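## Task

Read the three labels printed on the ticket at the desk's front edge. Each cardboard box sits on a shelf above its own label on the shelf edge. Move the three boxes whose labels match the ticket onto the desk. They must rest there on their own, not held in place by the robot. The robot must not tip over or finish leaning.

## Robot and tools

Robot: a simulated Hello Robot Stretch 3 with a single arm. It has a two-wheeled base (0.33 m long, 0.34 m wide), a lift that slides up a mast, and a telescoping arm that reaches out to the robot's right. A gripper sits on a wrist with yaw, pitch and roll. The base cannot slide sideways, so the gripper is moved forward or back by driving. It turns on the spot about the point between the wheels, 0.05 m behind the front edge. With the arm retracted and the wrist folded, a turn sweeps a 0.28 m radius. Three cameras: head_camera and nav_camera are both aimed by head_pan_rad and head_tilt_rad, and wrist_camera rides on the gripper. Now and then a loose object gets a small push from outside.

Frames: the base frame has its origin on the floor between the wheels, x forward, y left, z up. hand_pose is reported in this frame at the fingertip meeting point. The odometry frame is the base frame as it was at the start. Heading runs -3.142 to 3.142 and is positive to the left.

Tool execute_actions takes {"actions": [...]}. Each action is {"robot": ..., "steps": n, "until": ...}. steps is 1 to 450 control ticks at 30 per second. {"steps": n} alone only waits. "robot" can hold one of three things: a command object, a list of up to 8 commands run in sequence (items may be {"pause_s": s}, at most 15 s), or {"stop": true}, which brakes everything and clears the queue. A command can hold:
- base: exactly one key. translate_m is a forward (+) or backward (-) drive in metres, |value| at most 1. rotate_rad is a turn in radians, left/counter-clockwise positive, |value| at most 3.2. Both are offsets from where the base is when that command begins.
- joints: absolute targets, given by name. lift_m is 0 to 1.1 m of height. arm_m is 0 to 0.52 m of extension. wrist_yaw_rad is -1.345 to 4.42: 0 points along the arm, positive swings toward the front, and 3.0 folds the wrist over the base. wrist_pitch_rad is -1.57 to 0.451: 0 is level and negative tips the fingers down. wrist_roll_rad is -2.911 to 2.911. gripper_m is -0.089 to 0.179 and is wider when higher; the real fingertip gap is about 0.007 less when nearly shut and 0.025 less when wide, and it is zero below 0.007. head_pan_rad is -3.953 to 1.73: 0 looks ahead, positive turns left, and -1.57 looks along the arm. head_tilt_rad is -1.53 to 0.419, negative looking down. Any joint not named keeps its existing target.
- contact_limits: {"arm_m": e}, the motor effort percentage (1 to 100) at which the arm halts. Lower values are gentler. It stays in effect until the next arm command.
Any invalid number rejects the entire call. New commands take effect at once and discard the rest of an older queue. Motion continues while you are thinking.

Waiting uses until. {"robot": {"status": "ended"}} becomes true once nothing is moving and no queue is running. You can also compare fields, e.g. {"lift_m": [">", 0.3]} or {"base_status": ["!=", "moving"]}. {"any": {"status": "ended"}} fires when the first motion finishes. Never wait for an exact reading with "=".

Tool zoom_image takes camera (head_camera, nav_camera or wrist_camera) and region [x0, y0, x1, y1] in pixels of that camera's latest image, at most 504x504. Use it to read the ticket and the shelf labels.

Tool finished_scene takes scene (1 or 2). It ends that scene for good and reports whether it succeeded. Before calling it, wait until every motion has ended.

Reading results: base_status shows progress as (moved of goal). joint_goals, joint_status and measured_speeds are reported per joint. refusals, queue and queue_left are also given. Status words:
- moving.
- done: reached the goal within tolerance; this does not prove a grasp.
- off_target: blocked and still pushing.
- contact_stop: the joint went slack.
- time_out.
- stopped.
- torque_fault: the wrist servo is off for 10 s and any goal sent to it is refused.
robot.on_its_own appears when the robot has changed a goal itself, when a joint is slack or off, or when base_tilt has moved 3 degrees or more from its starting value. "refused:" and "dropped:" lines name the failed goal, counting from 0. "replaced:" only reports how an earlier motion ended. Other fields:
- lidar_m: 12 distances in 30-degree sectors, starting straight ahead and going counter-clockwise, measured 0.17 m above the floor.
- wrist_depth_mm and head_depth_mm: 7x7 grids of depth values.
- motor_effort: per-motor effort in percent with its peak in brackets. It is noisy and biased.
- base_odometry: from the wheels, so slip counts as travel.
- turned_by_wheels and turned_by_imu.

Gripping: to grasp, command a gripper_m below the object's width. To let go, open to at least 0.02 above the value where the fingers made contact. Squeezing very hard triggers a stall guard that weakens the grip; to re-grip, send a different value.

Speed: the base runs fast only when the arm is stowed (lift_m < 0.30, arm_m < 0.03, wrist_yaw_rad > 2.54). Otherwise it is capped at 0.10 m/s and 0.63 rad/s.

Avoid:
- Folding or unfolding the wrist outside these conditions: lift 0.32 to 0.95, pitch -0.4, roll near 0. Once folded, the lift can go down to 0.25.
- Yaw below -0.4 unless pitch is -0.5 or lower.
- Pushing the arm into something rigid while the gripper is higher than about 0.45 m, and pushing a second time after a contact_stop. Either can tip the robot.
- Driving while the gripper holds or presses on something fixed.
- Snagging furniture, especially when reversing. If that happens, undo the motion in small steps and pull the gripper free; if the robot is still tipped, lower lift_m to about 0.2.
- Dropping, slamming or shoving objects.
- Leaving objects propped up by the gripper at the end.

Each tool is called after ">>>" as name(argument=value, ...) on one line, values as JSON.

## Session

>>> execute_actions(actions=[])

Scene clock: 0.00 s.
robot.base_odometry: x=+0.000 y=+0.000 heading=+0.000 (m, m, rad; robot's odometry frame)
robot.turned_by_wheels: +0.000 (rad since the last result)
robot.turned_by_imu: +0.000 (rad since the last result)
robot.base_tilt: forward=-1.3 right=-0.4 (deg)
robot.lidar_m: 2.91 2.88 1.98 1.87 1.91 0.98 1.07 1.58 2.00 1.86 1.92 2.48
robot.head_depth_mm: 2182 3318 3266 3310 3353 3334 2252 / 2168 3271 3202 3268 3275 3048 2270 / 2181 3205 3281 3231 3308 3050 2256 / 2194 3224 3232 3258 3299 3009 2248 / 2198 3211 3250 3213 3278 3244 2260 / 2206 3147 3197 3224 3211 3102 2222 / 2102 3172 3176 3220 3207 2995 2228
robot.base_status: not_commanded
robot.joint_positions: lift_m=+0.536 arm_m=+0.002 wrist_yaw_rad=+2.900 wrist_pitch_rad=-0.426 wrist_roll_rad=+0.018 gripper_m=+0.037 head_pan_rad=+0.008 head_tilt_rad=+0.001
robot.joint_goals: lift_m=+0.536 arm_m=+0.002 wrist_yaw_rad=+2.900 wrist_pitch_rad=-0.426 wrist_roll_rad=+0.018 gripper_m=+0.037 head_pan_rad=+0.008 head_tilt_rad=+0.001
robot.joint_status: lift_m=not_commanded arm_m=not_commanded wrist_yaw_rad=not_commanded wrist_pitch_rad=not_commanded wrist_roll_rad=not_commanded gripper_m=not_commanded head_pan_rad=not_commanded head_tilt_rad=not_commanded
robot.measured_speeds: translate_m=+0.000 rotate_rad=+0.000 lift_m=+0.000 arm_m=+0.000 wrist_yaw_rad=+0.000 wrist_pitch_rad=+0.000 wrist_roll_rad=+0.000 head_pan_rad=+0.000 head_tilt_rad=+0.000
robot: refusals=0 queue=idle queue_left=0
robot.motor_effort: left_wheel=+1 right_wheel=+0 lift_m=+33 arm_m=-1 wrist_yaw_rad=+0 wrist_pitch_rad=+7 wrist_roll_rad=+0 gripper_m=+0 head_pan_rad=+0 head_tilt_rad=+3 (%)
robot.hand_pose: x=+0.0323 y=+0.0698 z=+0.5464 quat_wxyz=(+0.233, +0.710, +0.063, +0.662) (m; robot's base frame)
robot.wrist_depth_mm: - - - - - - - / - - - - - - - / - - - - - - - / - - - - - - - / 985 - - - - - - / 807 812 - 839 863 863 885 / 701 694 712 714 710 734 742
pictures: head_camera (sideways: a quarter turn clockwise sets it upright), nav_camera (sideways: a quarter turn counterclockwise sets it upright), wrist_camera
Images, in order (width x height): head_camera 896x504, nav_camera 672x504, wrist_camera 644x364.

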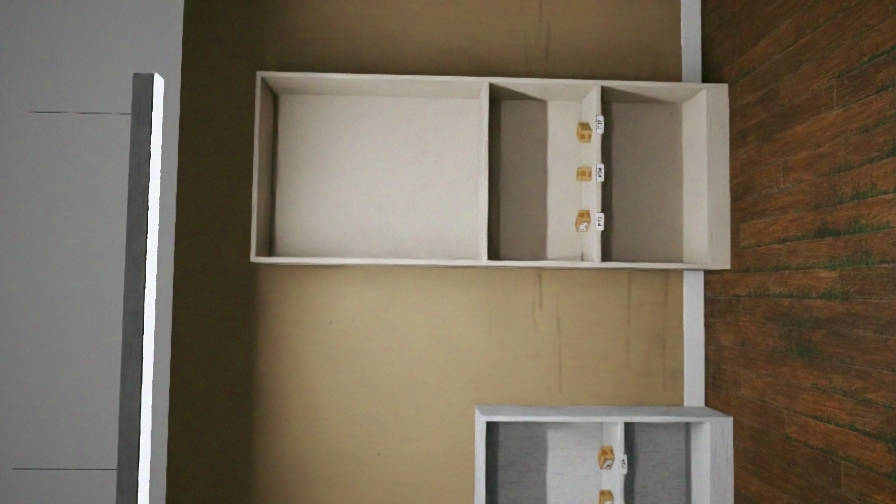

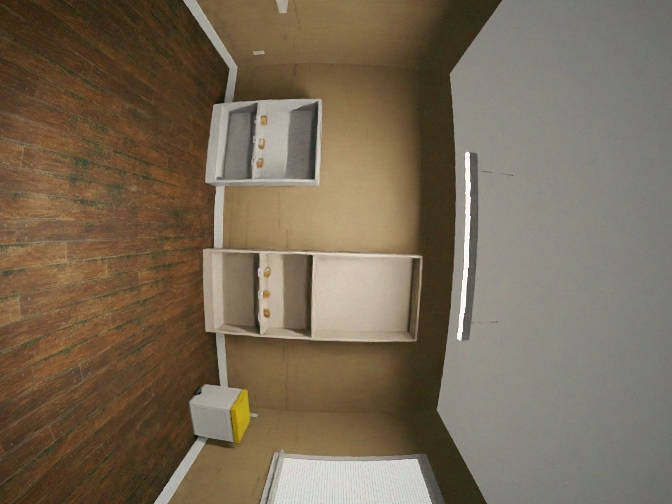

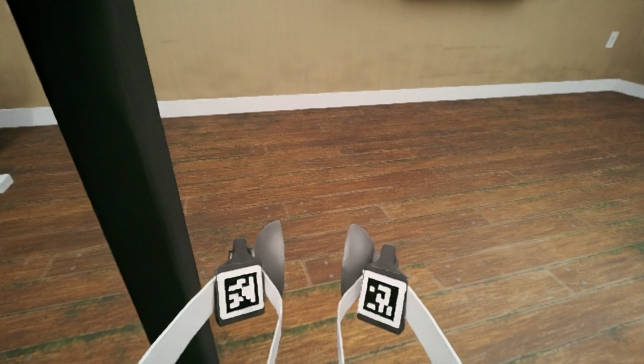

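>>> execute_actions(actions=[{"robot":[{"base":{"rotate_rad":-1.52},"joints":{"lift_m":0.7,"wrist_yaw_rad":0,"head_pan_rad":-1.57,"head_tilt_rad":-0.45}},{"joints":{"wrist_pitch_rad":0}}],"steps":450,"until":{"robot":{"status":"ended"}}}])

Scene clock: 7.37 s.
robot.base_odometry: x=+0.000 y=+0.000 heading=-1.520 (m, m, rad; robot's odometry frame)
robot.turned_by_wheels: -1.520 (rad since the last result)
robot.turned_by_imu: -1.515 (rad since the last result)
robot.base_tilt: forward=-1.2 right=-0.4 (deg)
robot.lidar_m: 1.86 1.94 2.61 2.91 2.72 1.95 1.87 1.62 0.98 1.07 1.60 1.94
robot.head_depth_mm: 1342 1451 1578 1267 969 1608 1383 / 1338 1439 1573 1261 931 1616 1372 / 1338 1453 1585 1265 927 1662 1332 / 1338 1448 1591 1261 929 1521 1321 / 1332 1452 1577 1262 962 1661 1361 / 1346 1449 1583 1734 1868 1656 1360 / 1341 1454 1587 1736 1904 1655 1362
robot.base_status: done (rotate_rad -1.5198 of -1.5200)
robot.joint_positions: lift_m=+0.700 arm_m=+0.002 wrist_yaw_rad=+0.001 wrist_pitch_rad=-0.026 wrist_roll_rad=+0.018 gripper_m=+0.037 head_pan_rad=-1.563 head_tilt_rad=-0.444
robot.joint_goals: lift_m=+0.700 arm_m=+0.002 wrist_yaw_rad=+0.000 wrist_pitch_rad=+0.000 wrist_roll_rad=+0.018 gripper_m=+0.037 head_pan_rad=-1.570 head_tilt_rad=-0.450
robot.joint_status: lift_m=done arm_m=not_commanded wrist_yaw_rad=done wrist_pitch_rad=done wrist_roll_rad=not_commanded gripper_m=not_commanded head_pan_rad=done head_tilt_rad=done
robot.measured_speeds: translate_m=+0.000 rotate_rad=+0.000 lift_m=+0.000 arm_m=+0.000 wrist_yaw_rad=+0.000 wrist_pitch_rad=+0.000 wrist_roll_rad=+0.000 head_pan_rad=+0.000 head_tilt_rad=+0.000
robot: refusals=0 queue=done queue_left=0
robot.motor_effort: left_wheel=+4(8) right_wheel=-4(7) lift_m=+42(42) arm_m=-1(0) wrist_yaw_rad=-1(1) wrist_pitch_rad=+13(13) wrist_roll_rad=+0(0) gripper_m=+0(1) head_pan_rad=-3(29) head_tilt_rad=-3(32) (%)
robot.hand_pose: x=-0.0211 y=-0.4026 z=+0.8076 quat_wxyz=(+0.701, +0.010, -0.713, -0.009) (m; robot's base frame)
robot.wrist_depth_mm: - - - - - - - / - - - - - - - / - - - - - - - / - - - - - - - / - - 601 544 521 594 638 / - - - - - 765 - / - - - - - - -
pictures: head_camera (sideways: a quarter turn clockwise sets it upright), nav_camera (sideways: a quarter turn counterclockwise sets it upright), wrist_camera
Images, in order (width x height): head_camera 896x504, nav_camera 672x504, wrist_camera 644x364.

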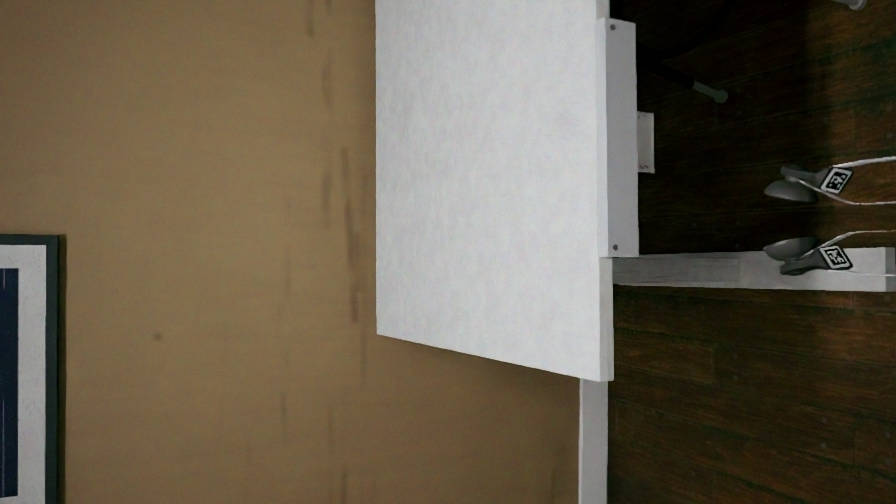

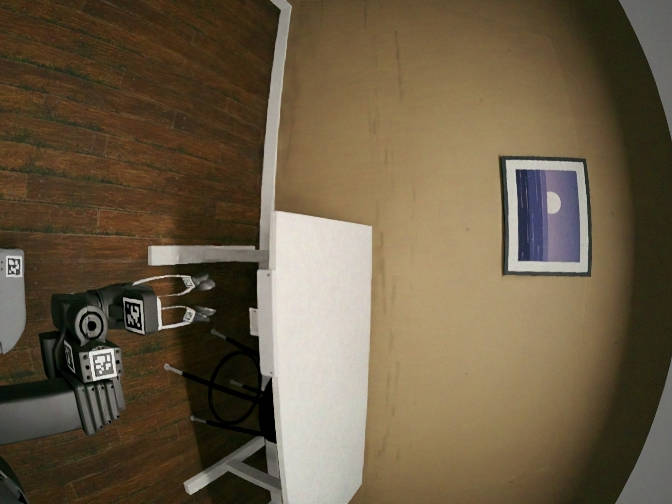

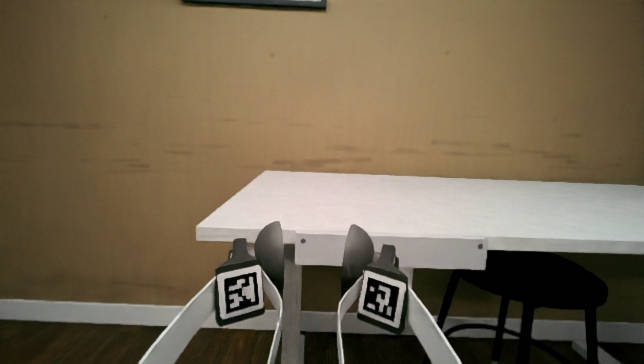

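>>> execute_actions(actions=[{"robot":[{"base":{"translate_m":-0.09},"joints":{"lift_m":0.475,"arm_m":0.22,"head_pan_rad":1.5,"head_tilt_rad":-0.2}},{"joints":{"arm_m":0.39}}],"steps":450,"until":{"robot":{"status":"ended"}}}])

>>> zoom_image(camera="head_camera", region=[400,130,540,310])

>>> zoom_image(camera="wrist_camera", region=[250,60,400,210])

Scene clock: 19.67 s.
robot.base_odometry: x=-0.005 y=+0.090 heading=-1.520 (m, m, rad; robot's odometry frame)
robot.turned_by_wheels: +0.000 (rad since the last result)
robot.turned_by_imu: +0.002 (rad since the last result)
robot.base_tilt: forward=-1.2 right=-0.4 (deg)
robot.lidar_m: 1.95 2.03 2.73 2.90 2.58 1.86 1.78 1.84 0.94 1.08 1.61 2.03
robot.head_depth_mm: 3041 3127 3284 3467 3167 2213 1684 / 2977 3047 3188 3379 3176 2189 1693 / 2909 3090 3191 3347 3130 2213 1676 / 2911 3047 3213 3357 3148 2203 1686 / 2917 3032 3187 3351 3172 2192 1673 / 2856 3041 3152 3296 3129 2189 1671 / 2918 3004 3112 3259 3109 2195 1671
robot.base_status: done (translate_m -0.0900 of -0.0900)
robot.joint_positions: lift_m=+0.475 arm_m=+0.390 wrist_yaw_rad=+0.001 wrist_pitch_rad=-0.024 wrist_roll_rad=+0.018 gripper_m=+0.037 head_pan_rad=+1.493 head_tilt_rad=-0.211
robot.joint_goals: lift_m=+0.475 arm_m=+0.390 wrist_yaw_rad=+0.000 wrist_pitch_rad=+0.000 wrist_roll_rad=+0.018 gripper_m=+0.037 head_pan_rad=+1.500 head_tilt_rad=-0.200
robot.joint_status: lift_m=done arm_m=done wrist_yaw_rad=done wrist_pitch_rad=done wrist_roll_rad=not_commanded gripper_m=not_commanded head_pan_rad=done head_tilt_rad=done
robot.measured_speeds: translate_m=+0.000 rotate_rad=+0.000 lift_m=+0.000 arm_m=+0.000 wrist_yaw_rad=+0.000 wrist_pitch_rad=+0.000 wrist_roll_rad=+0.000 head_pan_rad=+0.000 head_tilt_rad=+0.000
robot: refusals=0 queue=done queue_left=0
robot.motor_effort: left_wheel=+4(5) right_wheel=-4(8) lift_m=+23(44) arm_m=+5(4) wrist_yaw_rad=+0(1) wrist_pitch_rad=+12(13) wrist_roll_rad=+0(0) gripper_m=+0(0) head_pan_rad=+3(33) head_tilt_rad=+6(27) (%)
robot.hand_pose: x=-0.0212 y=-0.7902 z=+0.5838 quat_wxyz=(+0.701, +0.009, -0.713, -0.009) (m; robot's base frame)
robot.wrist_depth_mm: 86 86 87 88 89 90 90 / 903 316 285 99 100 100 96 / 929 922 445 101 102 104 433 / 967 950 463 104 105 936 952 / 961 962 466 980 984 954 374 / - 985 973 994 - - - / 960 989 877 - - 965 -
pictures: head_camera (sideways: a quarter turn clockwise sets it upright), nav_camera (sideways: a quarter turn counterclockwise sets it upright), wrist_camera
Images, in order (width x height): head_camera 896x504, nav_camera 672x504, wrist_camera 644x364.

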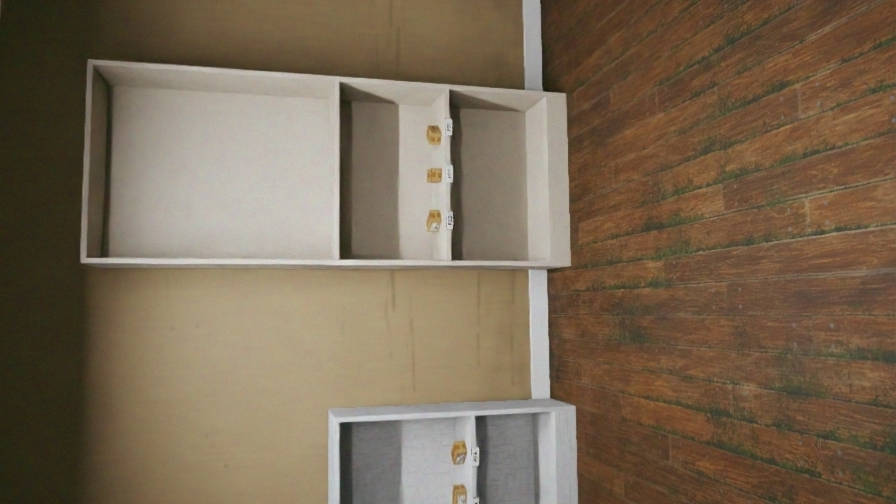

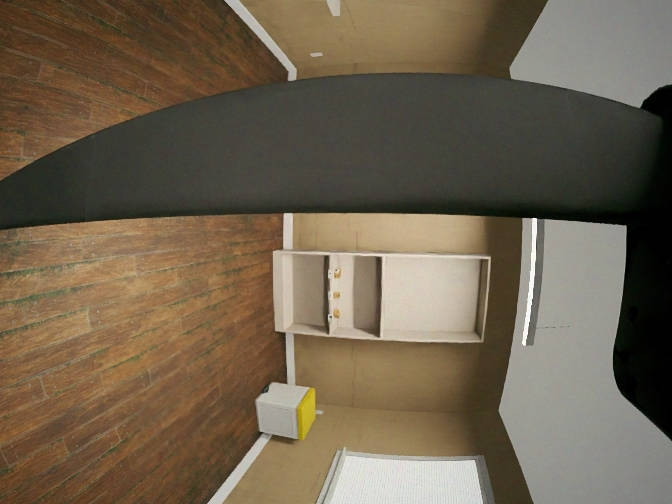

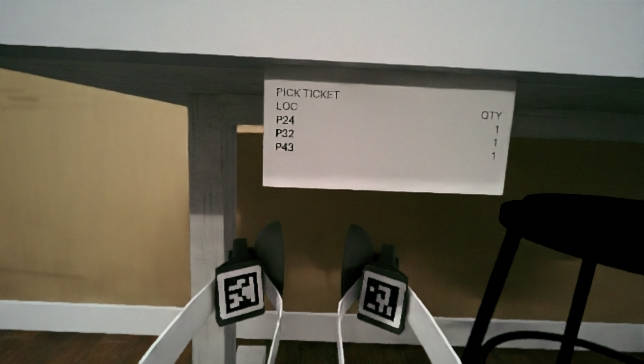

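Region (400, 130, 540, 310) of head_camera's 896x504 image, scaled by 2.800, with more detail than that image has.

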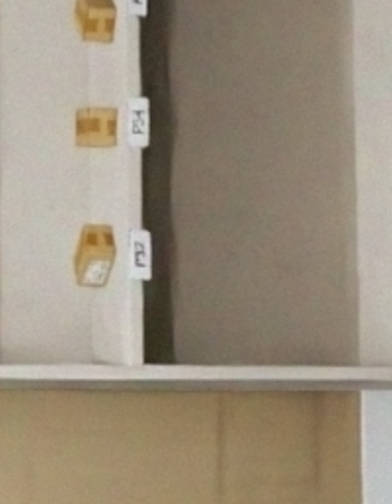

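Region (250, 60, 400, 210) of wrist_camera's 644x364 image, scaled by 3.360.

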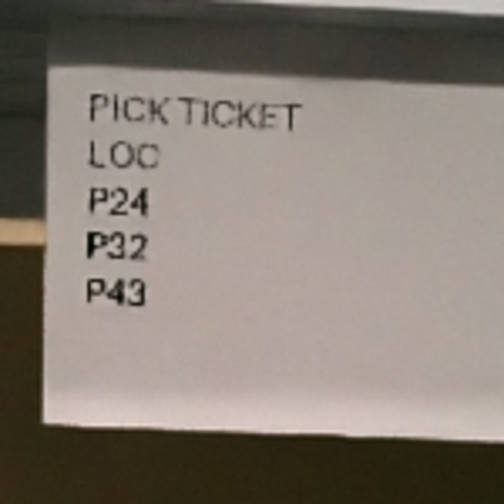

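>>> execute_actions(actions=[{"robot":[{"joints":{"arm_m":0.2}},{"base":{"rotate_rad":1.42},"joints":{"arm_m":0,"wrist_pitch_rad":-0.4,"wrist_yaw_rad":2.65,"lift_m":0.29,"head_tilt_rad":-0.7,"head_pan_rad":-1.57}}],"steps":450,"until":{"robot":{"status":"ended"}}},{"robot":{"base":{"translate_m":1}},"steps":450,"until":{"robot":{"translate_m":[">",0.65]}}},{"robot":{"base":{"translate_m":1}},"steps":450,"until":{"robot":{"translate_m":[">",0.65]}}},{"robot":[{"base":{"translate_m":1}},{"base":{"rotate_rad":1.72},"joints":{"lift_m":0.55,"wrist_yaw_rad":0,"wrist_pitch_rad":0,"gripper_m":0.16}}],"steps":450,"until":{"robot":{"status":"ended"}}}])

Scene clock: 47.27 s.
robot.base_odometry: x=+2.300 y=-0.141 heading=+1.620 (m, m, rad; robot's odometry frame)
robot.turned_by_wheels: +3.140 (rad since the last result)
robot.turned_by_imu: +3.141 (rad since the last result)
robot.base_tilt: forward=-1.2 right=-0.4 (deg)
robot.lidar_m: 2.18 2.25 3.00 3.31 2.29 1.64 1.11 1.14 0.87 0.75 0.66 1.03
robot.head_depth_mm: 766 695 1003 1073 1381 1308 1199 / 766 696 999 1037 1398 1309 1200 / 765 695 1006 1069 1392 1295 1225 / 761 694 998 1014 1388 1300 1222 / 762 696 1002 1070 1366 1299 1198 / 750 689 828 920 1382 1382 1195 / 563 639 1030 1212 1450 1383 1200
robot.base_status: done (rotate_rad +1.7198 of +1.7200)
robot.joint_positions: lift_m=+0.550 arm_m=+0.002 wrist_yaw_rad=+0.002 wrist_pitch_rad=-0.024 wrist_roll_rad=+0.018 gripper_m=+0.160 head_pan_rad=-1.563 head_tilt_rad=-0.692
robot.joint_goals: lift_m=+0.550 arm_m=+0.000 wrist_yaw_rad=+0.000 wrist_pitch_rad=+0.000 wrist_roll_rad=+0.018 gripper_m=+0.160 head_pan_rad=-1.570 head_tilt_rad=-0.700
robot.joint_status: lift_m=done arm_m=done wrist_yaw_rad=done wrist_pitch_rad=done wrist_roll_rad=not_commanded gripper_m=done head_pan_rad=done head_tilt_rad=done
robot.measured_speeds: translate_m=+0.000 rotate_rad=+0.000 lift_m=+0.000 arm_m=+0.000 wrist_yaw_rad=+0.000 wrist_pitch_rad=+0.000 wrist_roll_rad=+0.000 head_pan_rad=+0.000 head_tilt_rad=+0.000
robot: refusals=0 queue=done queue_left=0
robot.motor_effort: left_wheel=-2(8) right_wheel=+5(12) lift_m=+41(44) arm_m=-5(6) wrist_yaw_rad=-1(2) wrist_pitch_rad=+12(14) wrist_roll_rad=+0(0) gripper_m=+0(85) head_pan_rad=-3(31) head_tilt_rad=-4(35) (%)
robot.hand_pose: x=-0.0210 y=-0.4030 z=+0.6581 quat_wxyz=(+0.701, +0.009, -0.713, -0.008) (m; robot's base frame)
robot.wrist_depth_mm: 651 439 618 629 638 631 629 / 662 660 646 641 653 653 642 / 684 675 652 659 658 665 636 / 705 694 656 669 665 679 633 / 720 718 450 466 482 503 526 / 729 468 710 709 711 - 575 / 759 750 722 728 739 738 595
pictures: head_camera (sideways: a quarter turn clockwise sets it upright), nav_camera (sideways: a quarter turn counterclockwise sets it upright), wrist_camera
Images, in order (width x height): head_camera 896x504, nav_camera 672x504, wrist_camera 644x364.

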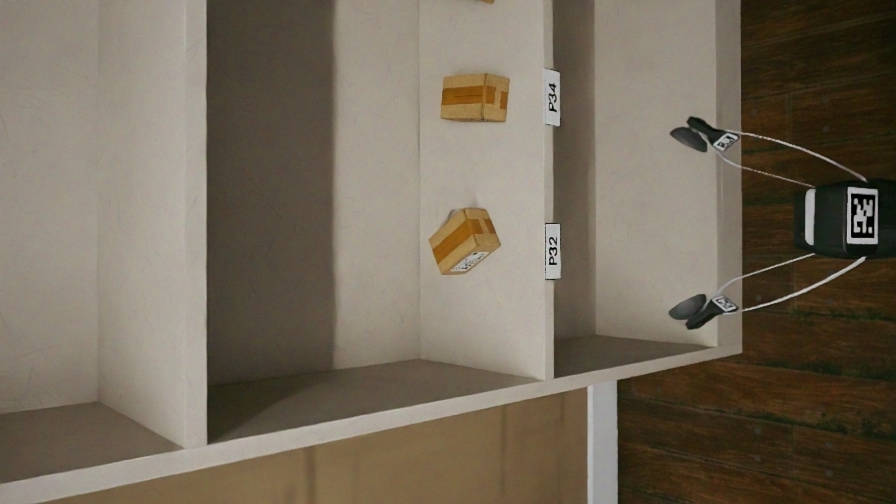

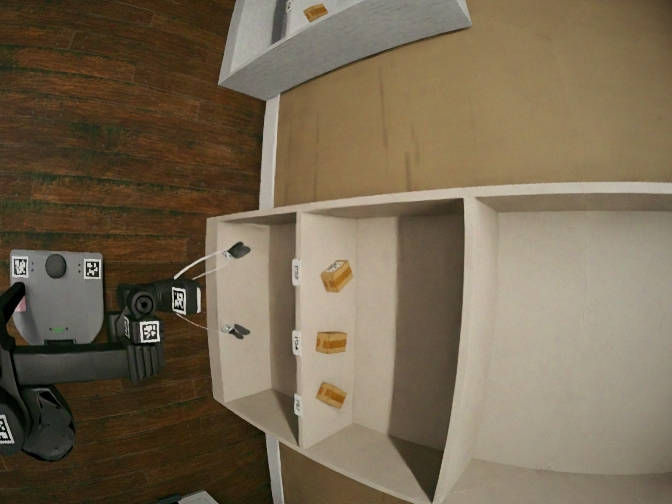

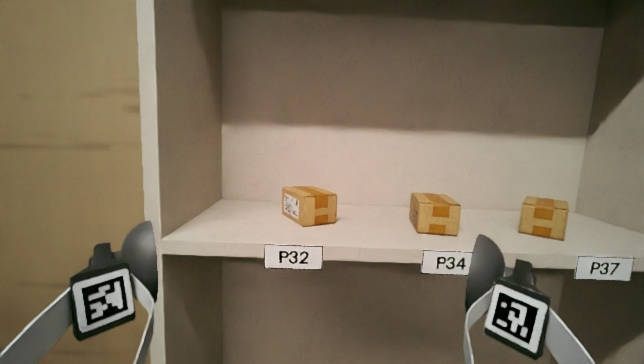

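>>> execute_actions(actions=[{"robot":{"base":{"translate_m":-0.065},"joints":{"arm_m":0.355,"lift_m":0.514,"wrist_yaw_rad":0.35}},"steps":450,"until":{"robot":{"status":"ended"}}}])

Scene clock: 54.50 s.
robot.base_odometry: x=+2.303 y=-0.206 heading=+1.620 (m, m, rad; robot's odometry frame)
robot.turned_by_wheels: +0.000 (rad since the last result)
robot.turned_by_imu: +0.001 (rad since the last result)
robot.base_tilt: forward=-1.2 right=-0.4 (deg)
robot.lidar_m: 2.25 2.30 3.09 3.23 2.20 1.58 1.05 1.07 0.83 0.91 0.68 1.08
robot.head_depth_mm: 761 694 1007 1067 1392 1294 1203 / 765 695 1003 1069 1381 1301 - / 765 693 1004 1071 954 1300 1198 / 765 694 1007 1071 1391 1297 1200 / 766 694 1001 1080 1387 1299 1207 / 763 693 982 1038 1068 1296 1201 / 740 667 755 877 1466 1373 1199
robot.base_status: done (translate_m -0.0650 of -0.0650)
robot.joint_positions: lift_m=+0.514 arm_m=+0.355 wrist_yaw_rad=+0.349 wrist_pitch_rad=-0.023 wrist_roll_rad=+0.018 gripper_m=+0.160 head_pan_rad=-1.563 head_tilt_rad=-0.692
robot.joint_goals: lift_m=+0.514 arm_m=+0.355 wrist_yaw_rad=+0.350 wrist_pitch_rad=+0.000 wrist_roll_rad=+0.018 gripper_m=+0.160 head_pan_rad=-1.570 head_tilt_rad=-0.700
robot.joint_status: lift_m=done arm_m=done wrist_yaw_rad=done wrist_pitch_rad=done wrist_roll_rad=not_commanded gripper_m=done head_pan_rad=done head_tilt_rad=done
robot.measured_speeds: translate_m=+0.000 rotate_rad=+0.000 lift_m=+0.000 arm_m=+0.000 wrist_yaw_rad=+0.000 wrist_pitch_rad=+0.000 wrist_roll_rad=+0.000 head_pan_rad=+0.000 head_tilt_rad=+0.000
robot: refusals=0 queue=done queue_left=0
robot.motor_effort: left_wheel=-2(6) right_wheel=+5(7) lift_m=+22(43) arm_m=+5(4) wrist_yaw_rad=+1(1) wrist_pitch_rad=+11(12) wrist_roll_rad=+0(0) gripper_m=+0(0) head_pan_rad=-3(2) head_tilt_rad=-4(4) (%)
robot.hand_pose: x=+0.0660 y=-0.7398 z=+0.6230 quat_wxyz=(+0.692, +0.132, -0.701, +0.113) (m; robot's base frame)
robot.wrist_depth_mm: 210 265 342 321 294 267 250 / 213 268 353 327 300 275 253 / 216 274 361 336 306 280 259 / 219 278 369 341 311 284 261 / 221 275 334 189 310 288 267 / 211 219 223 155 207 - 247 / 154 160 167 158 165 167 182
pictures: head_camera (sideways: a quarter turn clockwise sets it upright), nav_camera (sideways: a quarter turn counterclockwise sets it upright), wrist_camera
Images, in order (width x height): head_camera 896x504, nav_camera 672x504, wrist_camera 644x364.

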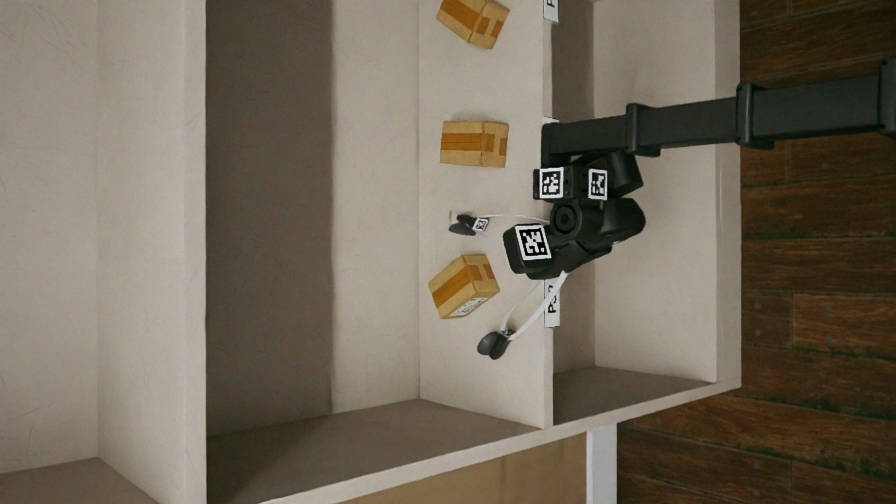

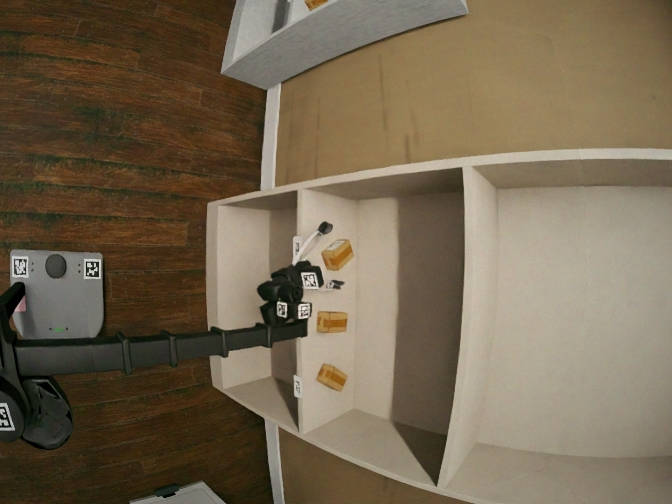

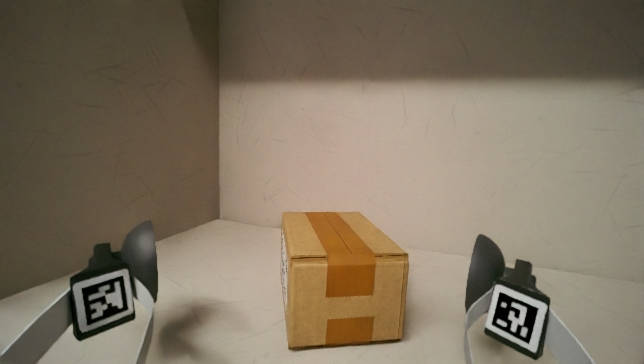

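>>> execute_actions(actions=[{"robot":[{"joints":{"arm_m":0.377,"lift_m":0.506}},{"joints":{"gripper_m":0.012}},{"joints":{"lift_m":0.528}},{"joints":{"arm_m":0.12}},{"base":{"rotate_rad":1.268},"joints":{"arm_m":0,"wrist_pitch_rad":-0.4,"wrist_yaw_rad":2.65,"lift_m":0.29,"head_tilt_rad":-0.3,"head_pan_rad":-2.6}}],"steps":450,"until":{"robot":{"status":"ended"}}},{"robot":{"base":{"translate_m":1}},"steps":450,"until":{"robot":{"translate_m":[">",0.7]}}},{"robot":{"base":{"translate_m":1}},"steps":450,"until":{"robot":{"translate_m":[">",0.7]}}}])

>>> execute_actions(actions=[{"robot":[{"base":{"translate_m":1}},{"base":{"rotate_rad":1.875},"joints":{"lift_m":0.675,"wrist_yaw_rad":0,"wrist_pitch_rad":0,"arm_m":0.1,"head_pan_rad":-1.57,"head_tilt_rad":-0.7}},{"joints":{"arm_m":0.43}}],"steps":450,"until":{"robot":{"status":"ended"}}}])

Scene clock: 77.67 s.
robot.base_odometry: x=+0.935 y=+0.149 heading=+2.888 (m, m, rad; robot's odometry frame)
robot.turned_by_wheels: +1.268 (rad since the last result)
robot.turned_by_imu: +1.271 (rad since the last result)
robot.base_tilt: forward=-1.6 right=+0.0 (deg)
robot.lidar_m: 2.25 2.01 2.36 1.98 1.97 2.07 1.97 2.00 2.17 1.79 1.78 1.99
robot.head_depth_mm: 1925 2037 2134 2279 2321 1938 1534 / 1974 2083 2222 2365 2483 1931 1530 / 2013 2152 2268 2434 2523 1915 1525 / 2048 2189 2292 2421 2391 1929 1534 / 2127 2240 2338 2469 2414 1921 1511 / 2157 2310 2426 2527 2440 1897 1521 / 2206 2371 2384 2507 2484 1925 1517
robot.base_status: moving (translate_m +0.7055 of +1.0000)
robot.joint_positions: lift_m=+0.290 arm_m=+0.002 wrist_yaw_rad=+2.648 wrist_pitch_rad=-0.421 wrist_roll_rad=+0.018 gripper_m=+0.016 head_pan_rad=-2.593 head_tilt_rad=-0.309
robot.joint_goals: lift_m=+0.290 arm_m=+0.000 wrist_yaw_rad=+2.650 wrist_pitch_rad=-0.400 wrist_roll_rad=+0.018 gripper_m=+0.015 head_pan_rad=-2.600 head_tilt_rad=-0.300
robot.joint_status: lift_m=done arm_m=done wrist_yaw_rad=done wrist_pitch_rad=done wrist_roll_rad=not_commanded gripper_m=done head_pan_rad=done head_tilt_rad=done
robot.measured_speeds: translate_m=+0.294 rotate_rad=+0.000 lift_m=+0.000 arm_m=+0.000 wrist_yaw_rad=+0.000 wrist_pitch_rad=+0.000 wrist_roll_rad=+0.000 head_pan_rad=+0.000 head_tilt_rad=+0.000
robot: refusals=0 queue=running queue_left=0
robot.motor_effort: left_wheel=+0(6) right_wheel=+8(11) lift_m=+23(43) arm_m=-5(5) wrist_yaw_rad=+1(3) wrist_pitch_rad=+10(13) wrist_roll_rad=+0(0) gripper_m=-19(94) head_pan_rad=-3(34) head_tilt_rad=+5(33) (%)
robot.hand_pose: x=+0.0848 y=+0.0499 z=+0.3023 quat_wxyz=(+0.312, +0.712, -0.028, +0.628) (m; robot's base frame)
robot.wrist_depth_mm: - - - - - - - / - - - - - - - / - - - - - - - / 772 785 790 829 848 852 876 / 626 623 637 161 663 667 680 / - 523 131 133 545 542 556 / - - 134 137 440 462 464
pictures: head_camera (sideways: a quarter turn clockwise sets it upright), nav_camera (sideways: a quarter turn counterclockwise sets it upright), wrist_camera
Images, in order (width x height): head_camera 896x504, nav_camera 672x504, wrist_camera 644x364.

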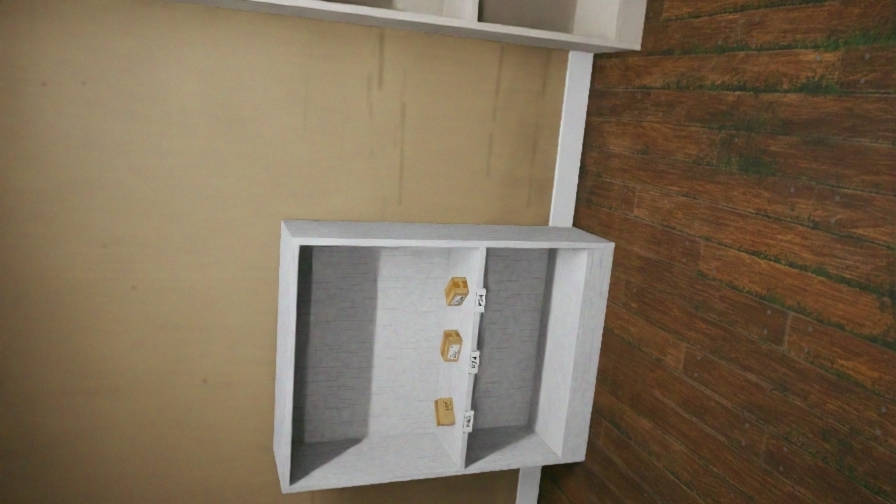

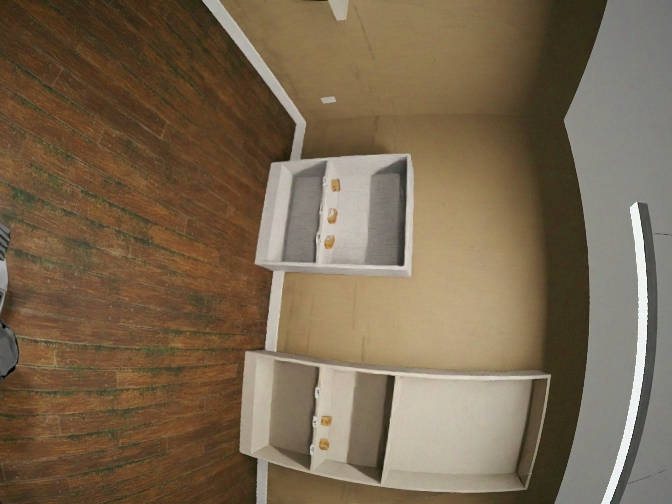

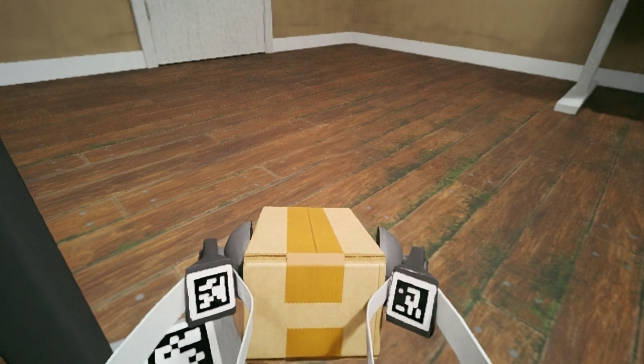

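Scene clock: 89.97 s.
robot.base_odometry: x=-0.033 y=+0.400 heading=-1.521 (m, m, rad; robot's odometry frame)
robot.turned_by_wheels: +1.875 (rad since the last result)
robot.turned_by_imu: +1.875 (rad since the last result)
robot.base_tilt: forward=-1.3 right=-0.4 (deg)
robot.lidar_m: 2.27 2.35 2.98 2.89 2.15 1.53 1.46 1.50 1.02 0.85 1.16 2.14
robot.head_depth_mm: 1374 1466 1086 1865 1628 1400 - / 1379 1472 1078 1280 - 1357 1184 / 1376 1469 1132 - 1584 1380 1198 / 1366 1469 1127 1800 1580 1377 1202 / 1363 1461 1083 1840 1634 1383 1203 / 1371 1452 1086 944 1621 1386 1199 / 1358 1463 1082 940 1576 1374 1192
robot.base_status: done (rotate_rad +1.8748 of +1.8750)
robot.joint_positions: lift_m=+0.675 arm_m=+0.430 wrist_yaw_rad=+0.001 wrist_pitch_rad=-0.034 wrist_roll_rad=+0.018 gripper_m=+0.016 head_pan_rad=-1.577 head_tilt_rad=-0.692
robot.joint_goals: lift_m=+0.675 arm_m=+0.430 wrist_yaw_rad=+0.000 wrist_pitch_rad=+0.000 wrist_roll_rad=+0.018 gripper_m=+0.015 head_pan_rad=-1.570 head_tilt_rad=-0.700
robot.joint_status: lift_m=done arm_m=done wrist_yaw_rad=done wrist_pitch_rad=done wrist_roll_rad=not_commanded gripper_m=done head_pan_rad=done head_tilt_rad=done
robot.measured_speeds: translate_m=+0.000 rotate_rad=+0.000 lift_m=+0.000 arm_m=+0.000 wrist_yaw_rad=+0.000 wrist_pitch_rad=+0.000 wrist_roll_rad=+0.000 head_pan_rad=+0.000 head_tilt_rad=+0.000
robot: refusals=0 queue=done queue_left=0
robot.motor_effort: left_wheel=-2(8) right_wheel=+4(11) lift_m=+43(46) arm_m=+4(4) wrist_yaw_rad=+0(1) wrist_pitch_rad=+16(17) wrist_roll_rad=+0(0) gripper_m=-19(20) head_pan_rad=+3(33) head_tilt_rad=-4(28) (%)
robot.hand_pose: x=-0.0212 y=-0.8299 z=+0.7804 quat_wxyz=(+0.701, +0.013, -0.713, -0.012) (m; robot's base frame)
robot.wrist_depth_mm: 840 843 840 839 857 854 859 / 849 868 867 881 874 863 889 / 858 879 887 885 886 893 909 / 639 684 734 794 873 912 918 / 353 367 378 161 420 430 443 / 245 250 131 133 272 278 284 / 187 189 175 137 186 206 208
pictures: head_camera (sideways: a quarter turn clockwise sets it upright), nav_camera (sideways: a quarter turn counterclockwise sets it upright), wrist_camera
Images, in order (width x height): head_camera 896x504, nav_camera 672x504, wrist_camera 644x364.

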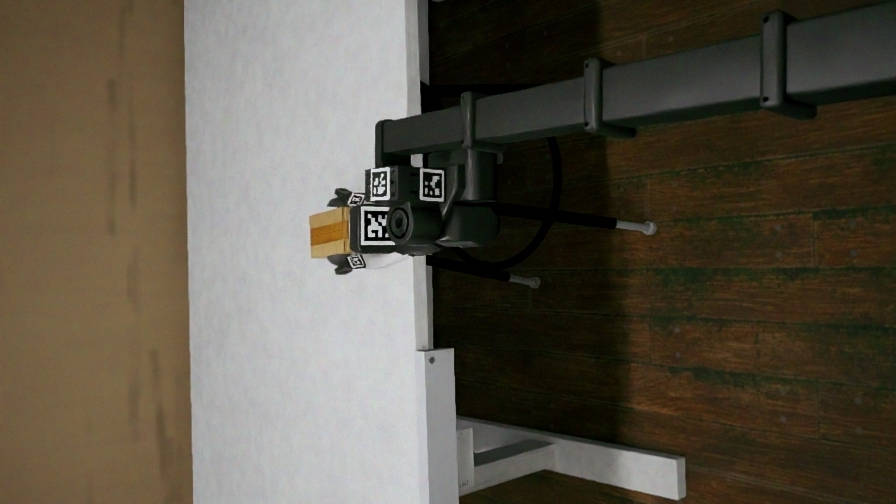

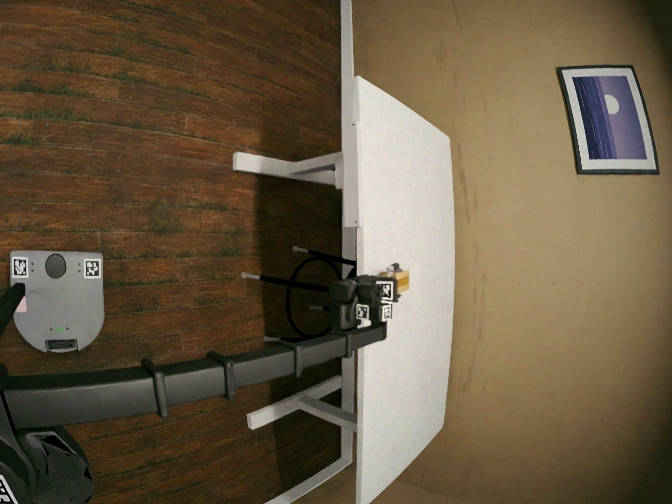

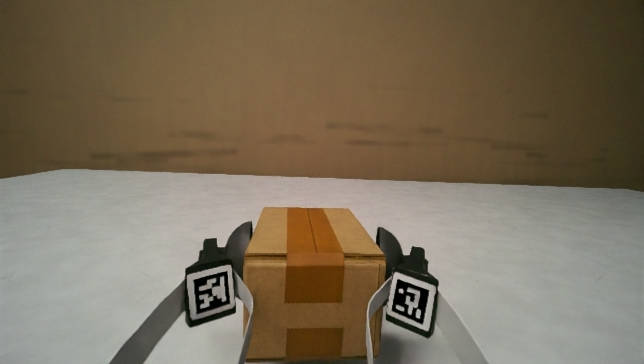

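>>> execute_actions(actions=[{"robot":[{"joints":{"lift_m":0.647}},{"joints":{"gripper_m":0.11}},{"joints":{"arm_m":0.2}},{"base":{"rotate_rad":1.77},"joints":{"arm_m":0,"gripper_m":0.04,"wrist_pitch_rad":-0.4,"wrist_yaw_rad":2.65,"lift_m":0.29,"head_tilt_rad":-0.8}}],"steps":450,"until":{"robot":{"status":"ended"}}},{"robot":{"base":{"translate_m":1}},"steps":450,"until":{"robot":{"translate_m":[">",0.655]}}},{"robot":{"base":{"translate_m":1}},"steps":450,"until":{"robot":{"translate_m":[">",0.655]}}},{"robot":[{"base":{"translate_m":1}},{"base":{"rotate_rad":1.39},"joints":{"lift_m":0.42,"wrist_yaw_rad":0,"wrist_pitch_rad":0,"gripper_m":0.14,"arm_m":0.1}}],"steps":450,"until":{"robot":{"status":"ended"}}}])

Scene clock: 118.30 s.
robot.base_odometry: x=+2.211 y=+0.971 heading=+1.639 (m, m, rad; robot's odometry frame)
robot.turned_by_wheels: +3.160 (rad since the last result)
robot.turned_by_imu: +3.162 (rad since the last result)
robot.base_tilt: forward=-1.2 right=-0.4 (deg)
robot.lidar_m: 1.09 1.13 1.52 3.12 3.44 2.77 2.19 1.11 0.68 0.89 0.80 1.14
robot.head_depth_mm: 624 813 821 953 1496 1317 1164 / 625 904 1037 1071 1249 1315 1171 / 626 903 1061 1045 1363 1307 1120 / 624 902 1056 1091 1363 1290 1143 / 625 905 1053 1047 1365 1294 1165 / 626 900 1052 1096 1359 1286 1159 / 627 898 1049 1053 1329 1290 1166
robot.base_status: done (rotate_rad +1.3898 of +1.3900)
robot.joint_positions: lift_m=+0.420 arm_m=+0.100 wrist_yaw_rad=+0.002 wrist_pitch_rad=-0.024 wrist_roll_rad=+0.018 gripper_m=+0.140 head_pan_rad=-1.577 head_tilt_rad=-0.790
robot.joint_goals: lift_m=+0.420 arm_m=+0.100 wrist_yaw_rad=+0.000 wrist_pitch_rad=+0.000 wrist_roll_rad=+0.018 gripper_m=+0.140 head_pan_rad=-1.570 head_tilt_rad=-0.800
robot.joint_status: lift_m=done arm_m=done wrist_yaw_rad=done wrist_pitch_rad=done wrist_roll_rad=not_commanded gripper_m=done head_pan_rad=done head_tilt_rad=done
robot.measured_speeds: translate_m=+0.000 rotate_rad=+0.000 lift_m=+0.000 arm_m=+0.000 wrist_yaw_rad=+0.000 wrist_pitch_rad=+0.000 wrist_roll_rad=+0.000 head_pan_rad=+0.000 head_tilt_rad=+0.000
robot: refusals=0 queue=done queue_left=0
robot.motor_effort: left_wheel=-2(8) right_wheel=+5(11) lift_m=+42(43) arm_m=+5(4) wrist_yaw_rad=-1(3) wrist_pitch_rad=+11(18) wrist_roll_rad=+0(0) gripper_m=+0(82) head_pan_rad=+2(4) head_tilt_rad=-5(17) (%)
robot.hand_pose: x=-0.0210 y=-0.5002 z=+0.5281 quat_wxyz=(+0.701, +0.009, -0.713, -0.008) (m; robot's base frame)
robot.wrist_depth_mm: 525 523 522 521 526 410 301 / 531 540 534 539 534 402 314 / 543 546 550 551 548 401 312 / 403 557 423 557 563 394 604 / 320 357 342 355 365 349 613 / 583 - 587 591 446 319 625 / 598 612 611 607 607 394 656
pictures: head_camera (sideways: a quarter turn clockwise sets it upright), nav_camera (sideways: a quarter turn counterclockwise sets it upright), wrist_camera
Images, in order (width x height): head_camera 896x504, nav_camera 672x504, wrist_camera 644x364.

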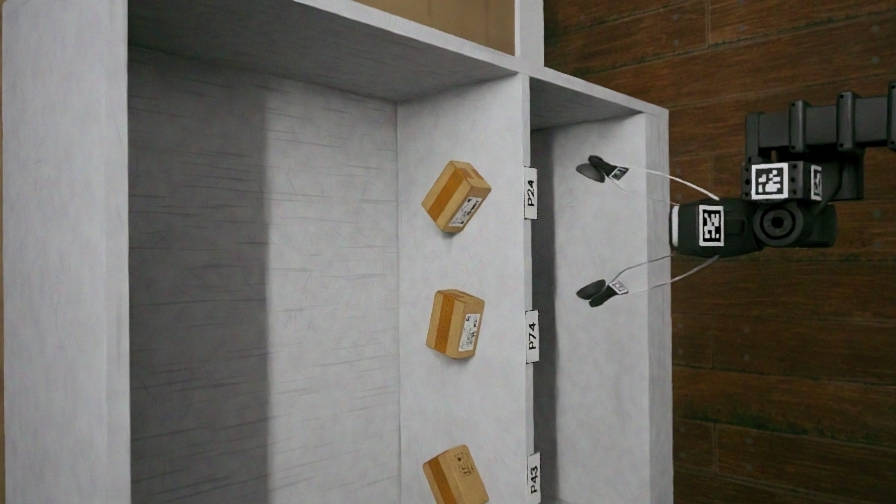

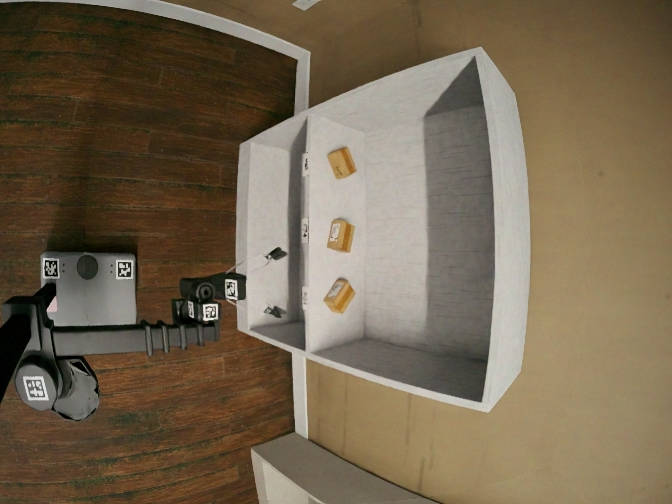

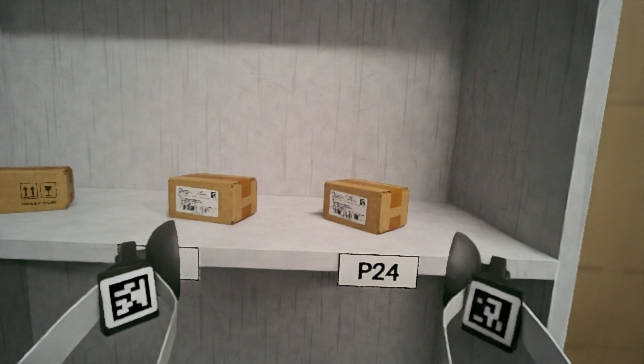

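>>> execute_actions(actions=[{"robot":[{"base":{"translate_m":-0.205},"joints":{"arm_m":0.2,"lift_m":0.412,"wrist_yaw_rad":0.6,"gripper_m":0.175}},{"joints":{"arm_m":0.375}}],"steps":450,"until":{"robot":{"status":"ended"}}}])

Scene clock: 126.80 s.
robot.base_odometry: x=+2.225 y=+0.767 heading=+1.639 (m, m, rad; robot's odometry frame)
robot.turned_by_wheels: +0.000 (rad since the last result)
robot.turned_by_imu: +0.002 (rad since the last result)
robot.base_tilt: forward=-1.2 right=-0.4 (deg)
robot.lidar_m: 1.30 1.34 1.80 3.37 3.53 2.57 2.00 0.95 0.97 0.63 0.92 0.95
robot.head_depth_mm: 827 953 1113 1353 1512 1307 1161 / 829 953 1117 1345 1501 1325 1183 / 693 809 1038 1301 1427 1316 1165 / 625 907 1064 1123 1333 1300 1163 / 625 904 1061 1054 1357 1295 1164 / 625 902 1060 1094 1362 1291 1169 / 628 900 1052 1045 1352 1291 1167
robot.base_status: done (translate_m -0.2050 of -0.2050)
robot.joint_positions: lift_m=+0.412 arm_m=+0.375 wrist_yaw_rad=+0.599 wrist_pitch_rad=-0.024 wrist_roll_rad=+0.018 gripper_m=+0.175 head_pan_rad=-1.577 head_tilt_rad=-0.790
robot.joint_goals: lift_m=+0.412 arm_m=+0.375 wrist_yaw_rad=+0.600 wrist_pitch_rad=+0.000 wrist_roll_rad=+0.018 gripper_m=+0.175 head_pan_rad=-1.570 head_tilt_rad=-0.800
robot.joint_status: lift_m=done arm_m=done wrist_yaw_rad=done wrist_pitch_rad=done wrist_roll_rad=not_commanded gripper_m=done head_pan_rad=done head_tilt_rad=done
robot.measured_speeds: translate_m=+0.000 rotate_rad=+0.000 lift_m=+0.000 arm_m=+0.000 wrist_yaw_rad=+0.000 wrist_pitch_rad=+0.000 wrist_roll_rad=+0.000 head_pan_rad=+0.000 head_tilt_rad=+0.000
robot: refusals=0 queue=done queue_left=0
robot.motor_effort: left_wheel=-2(6) right_wheel=+5(6) lift_m=+23(43) arm_m=+4(5) wrist_yaw_rad=+0(1) wrist_pitch_rad=+11(12) wrist_roll_rad=+0(0) gripper_m=+0(85) head_pan_rad=+3(3) head_tilt_rad=-5(5) (%)
robot.hand_pose: x=+0.1226 y=-0.7308 z=+0.5209 quat_wxyz=(+0.672, +0.219, -0.679, +0.198) (m; robot's base frame)
robot.wrist_depth_mm: 520 545 419 342 290 250 221 / 539 556 427 350 293 254 223 / 541 580 439 358 298 258 226 / 396 296 442 363 303 261 229 / 297 257 287 166 297 265 231 / - 205 208 132 207 225 227 / 145 154 156 135 156 158 172
pictures: head_camera (sideways: a quarter turn clockwise sets it upright), nav_camera (sideways: a quarter turn counterclockwise sets it upright), wrist_camera
Images, in order (width x height): head_camera 896x504, nav_camera 672x504, wrist_camera 644x364.

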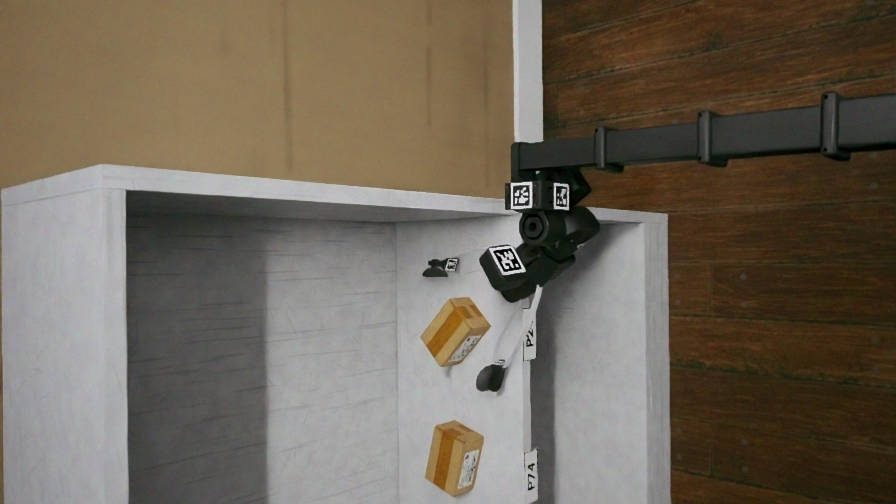

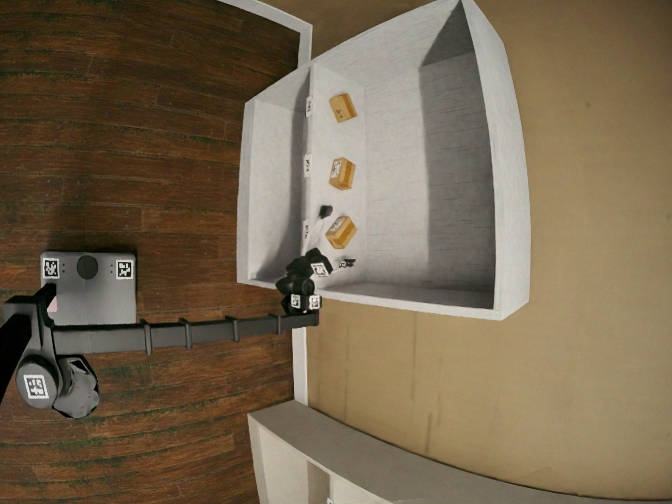

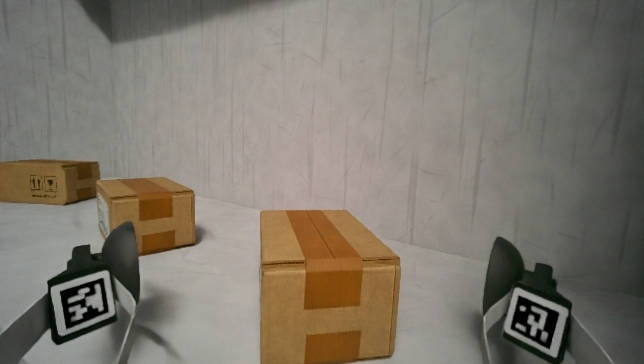

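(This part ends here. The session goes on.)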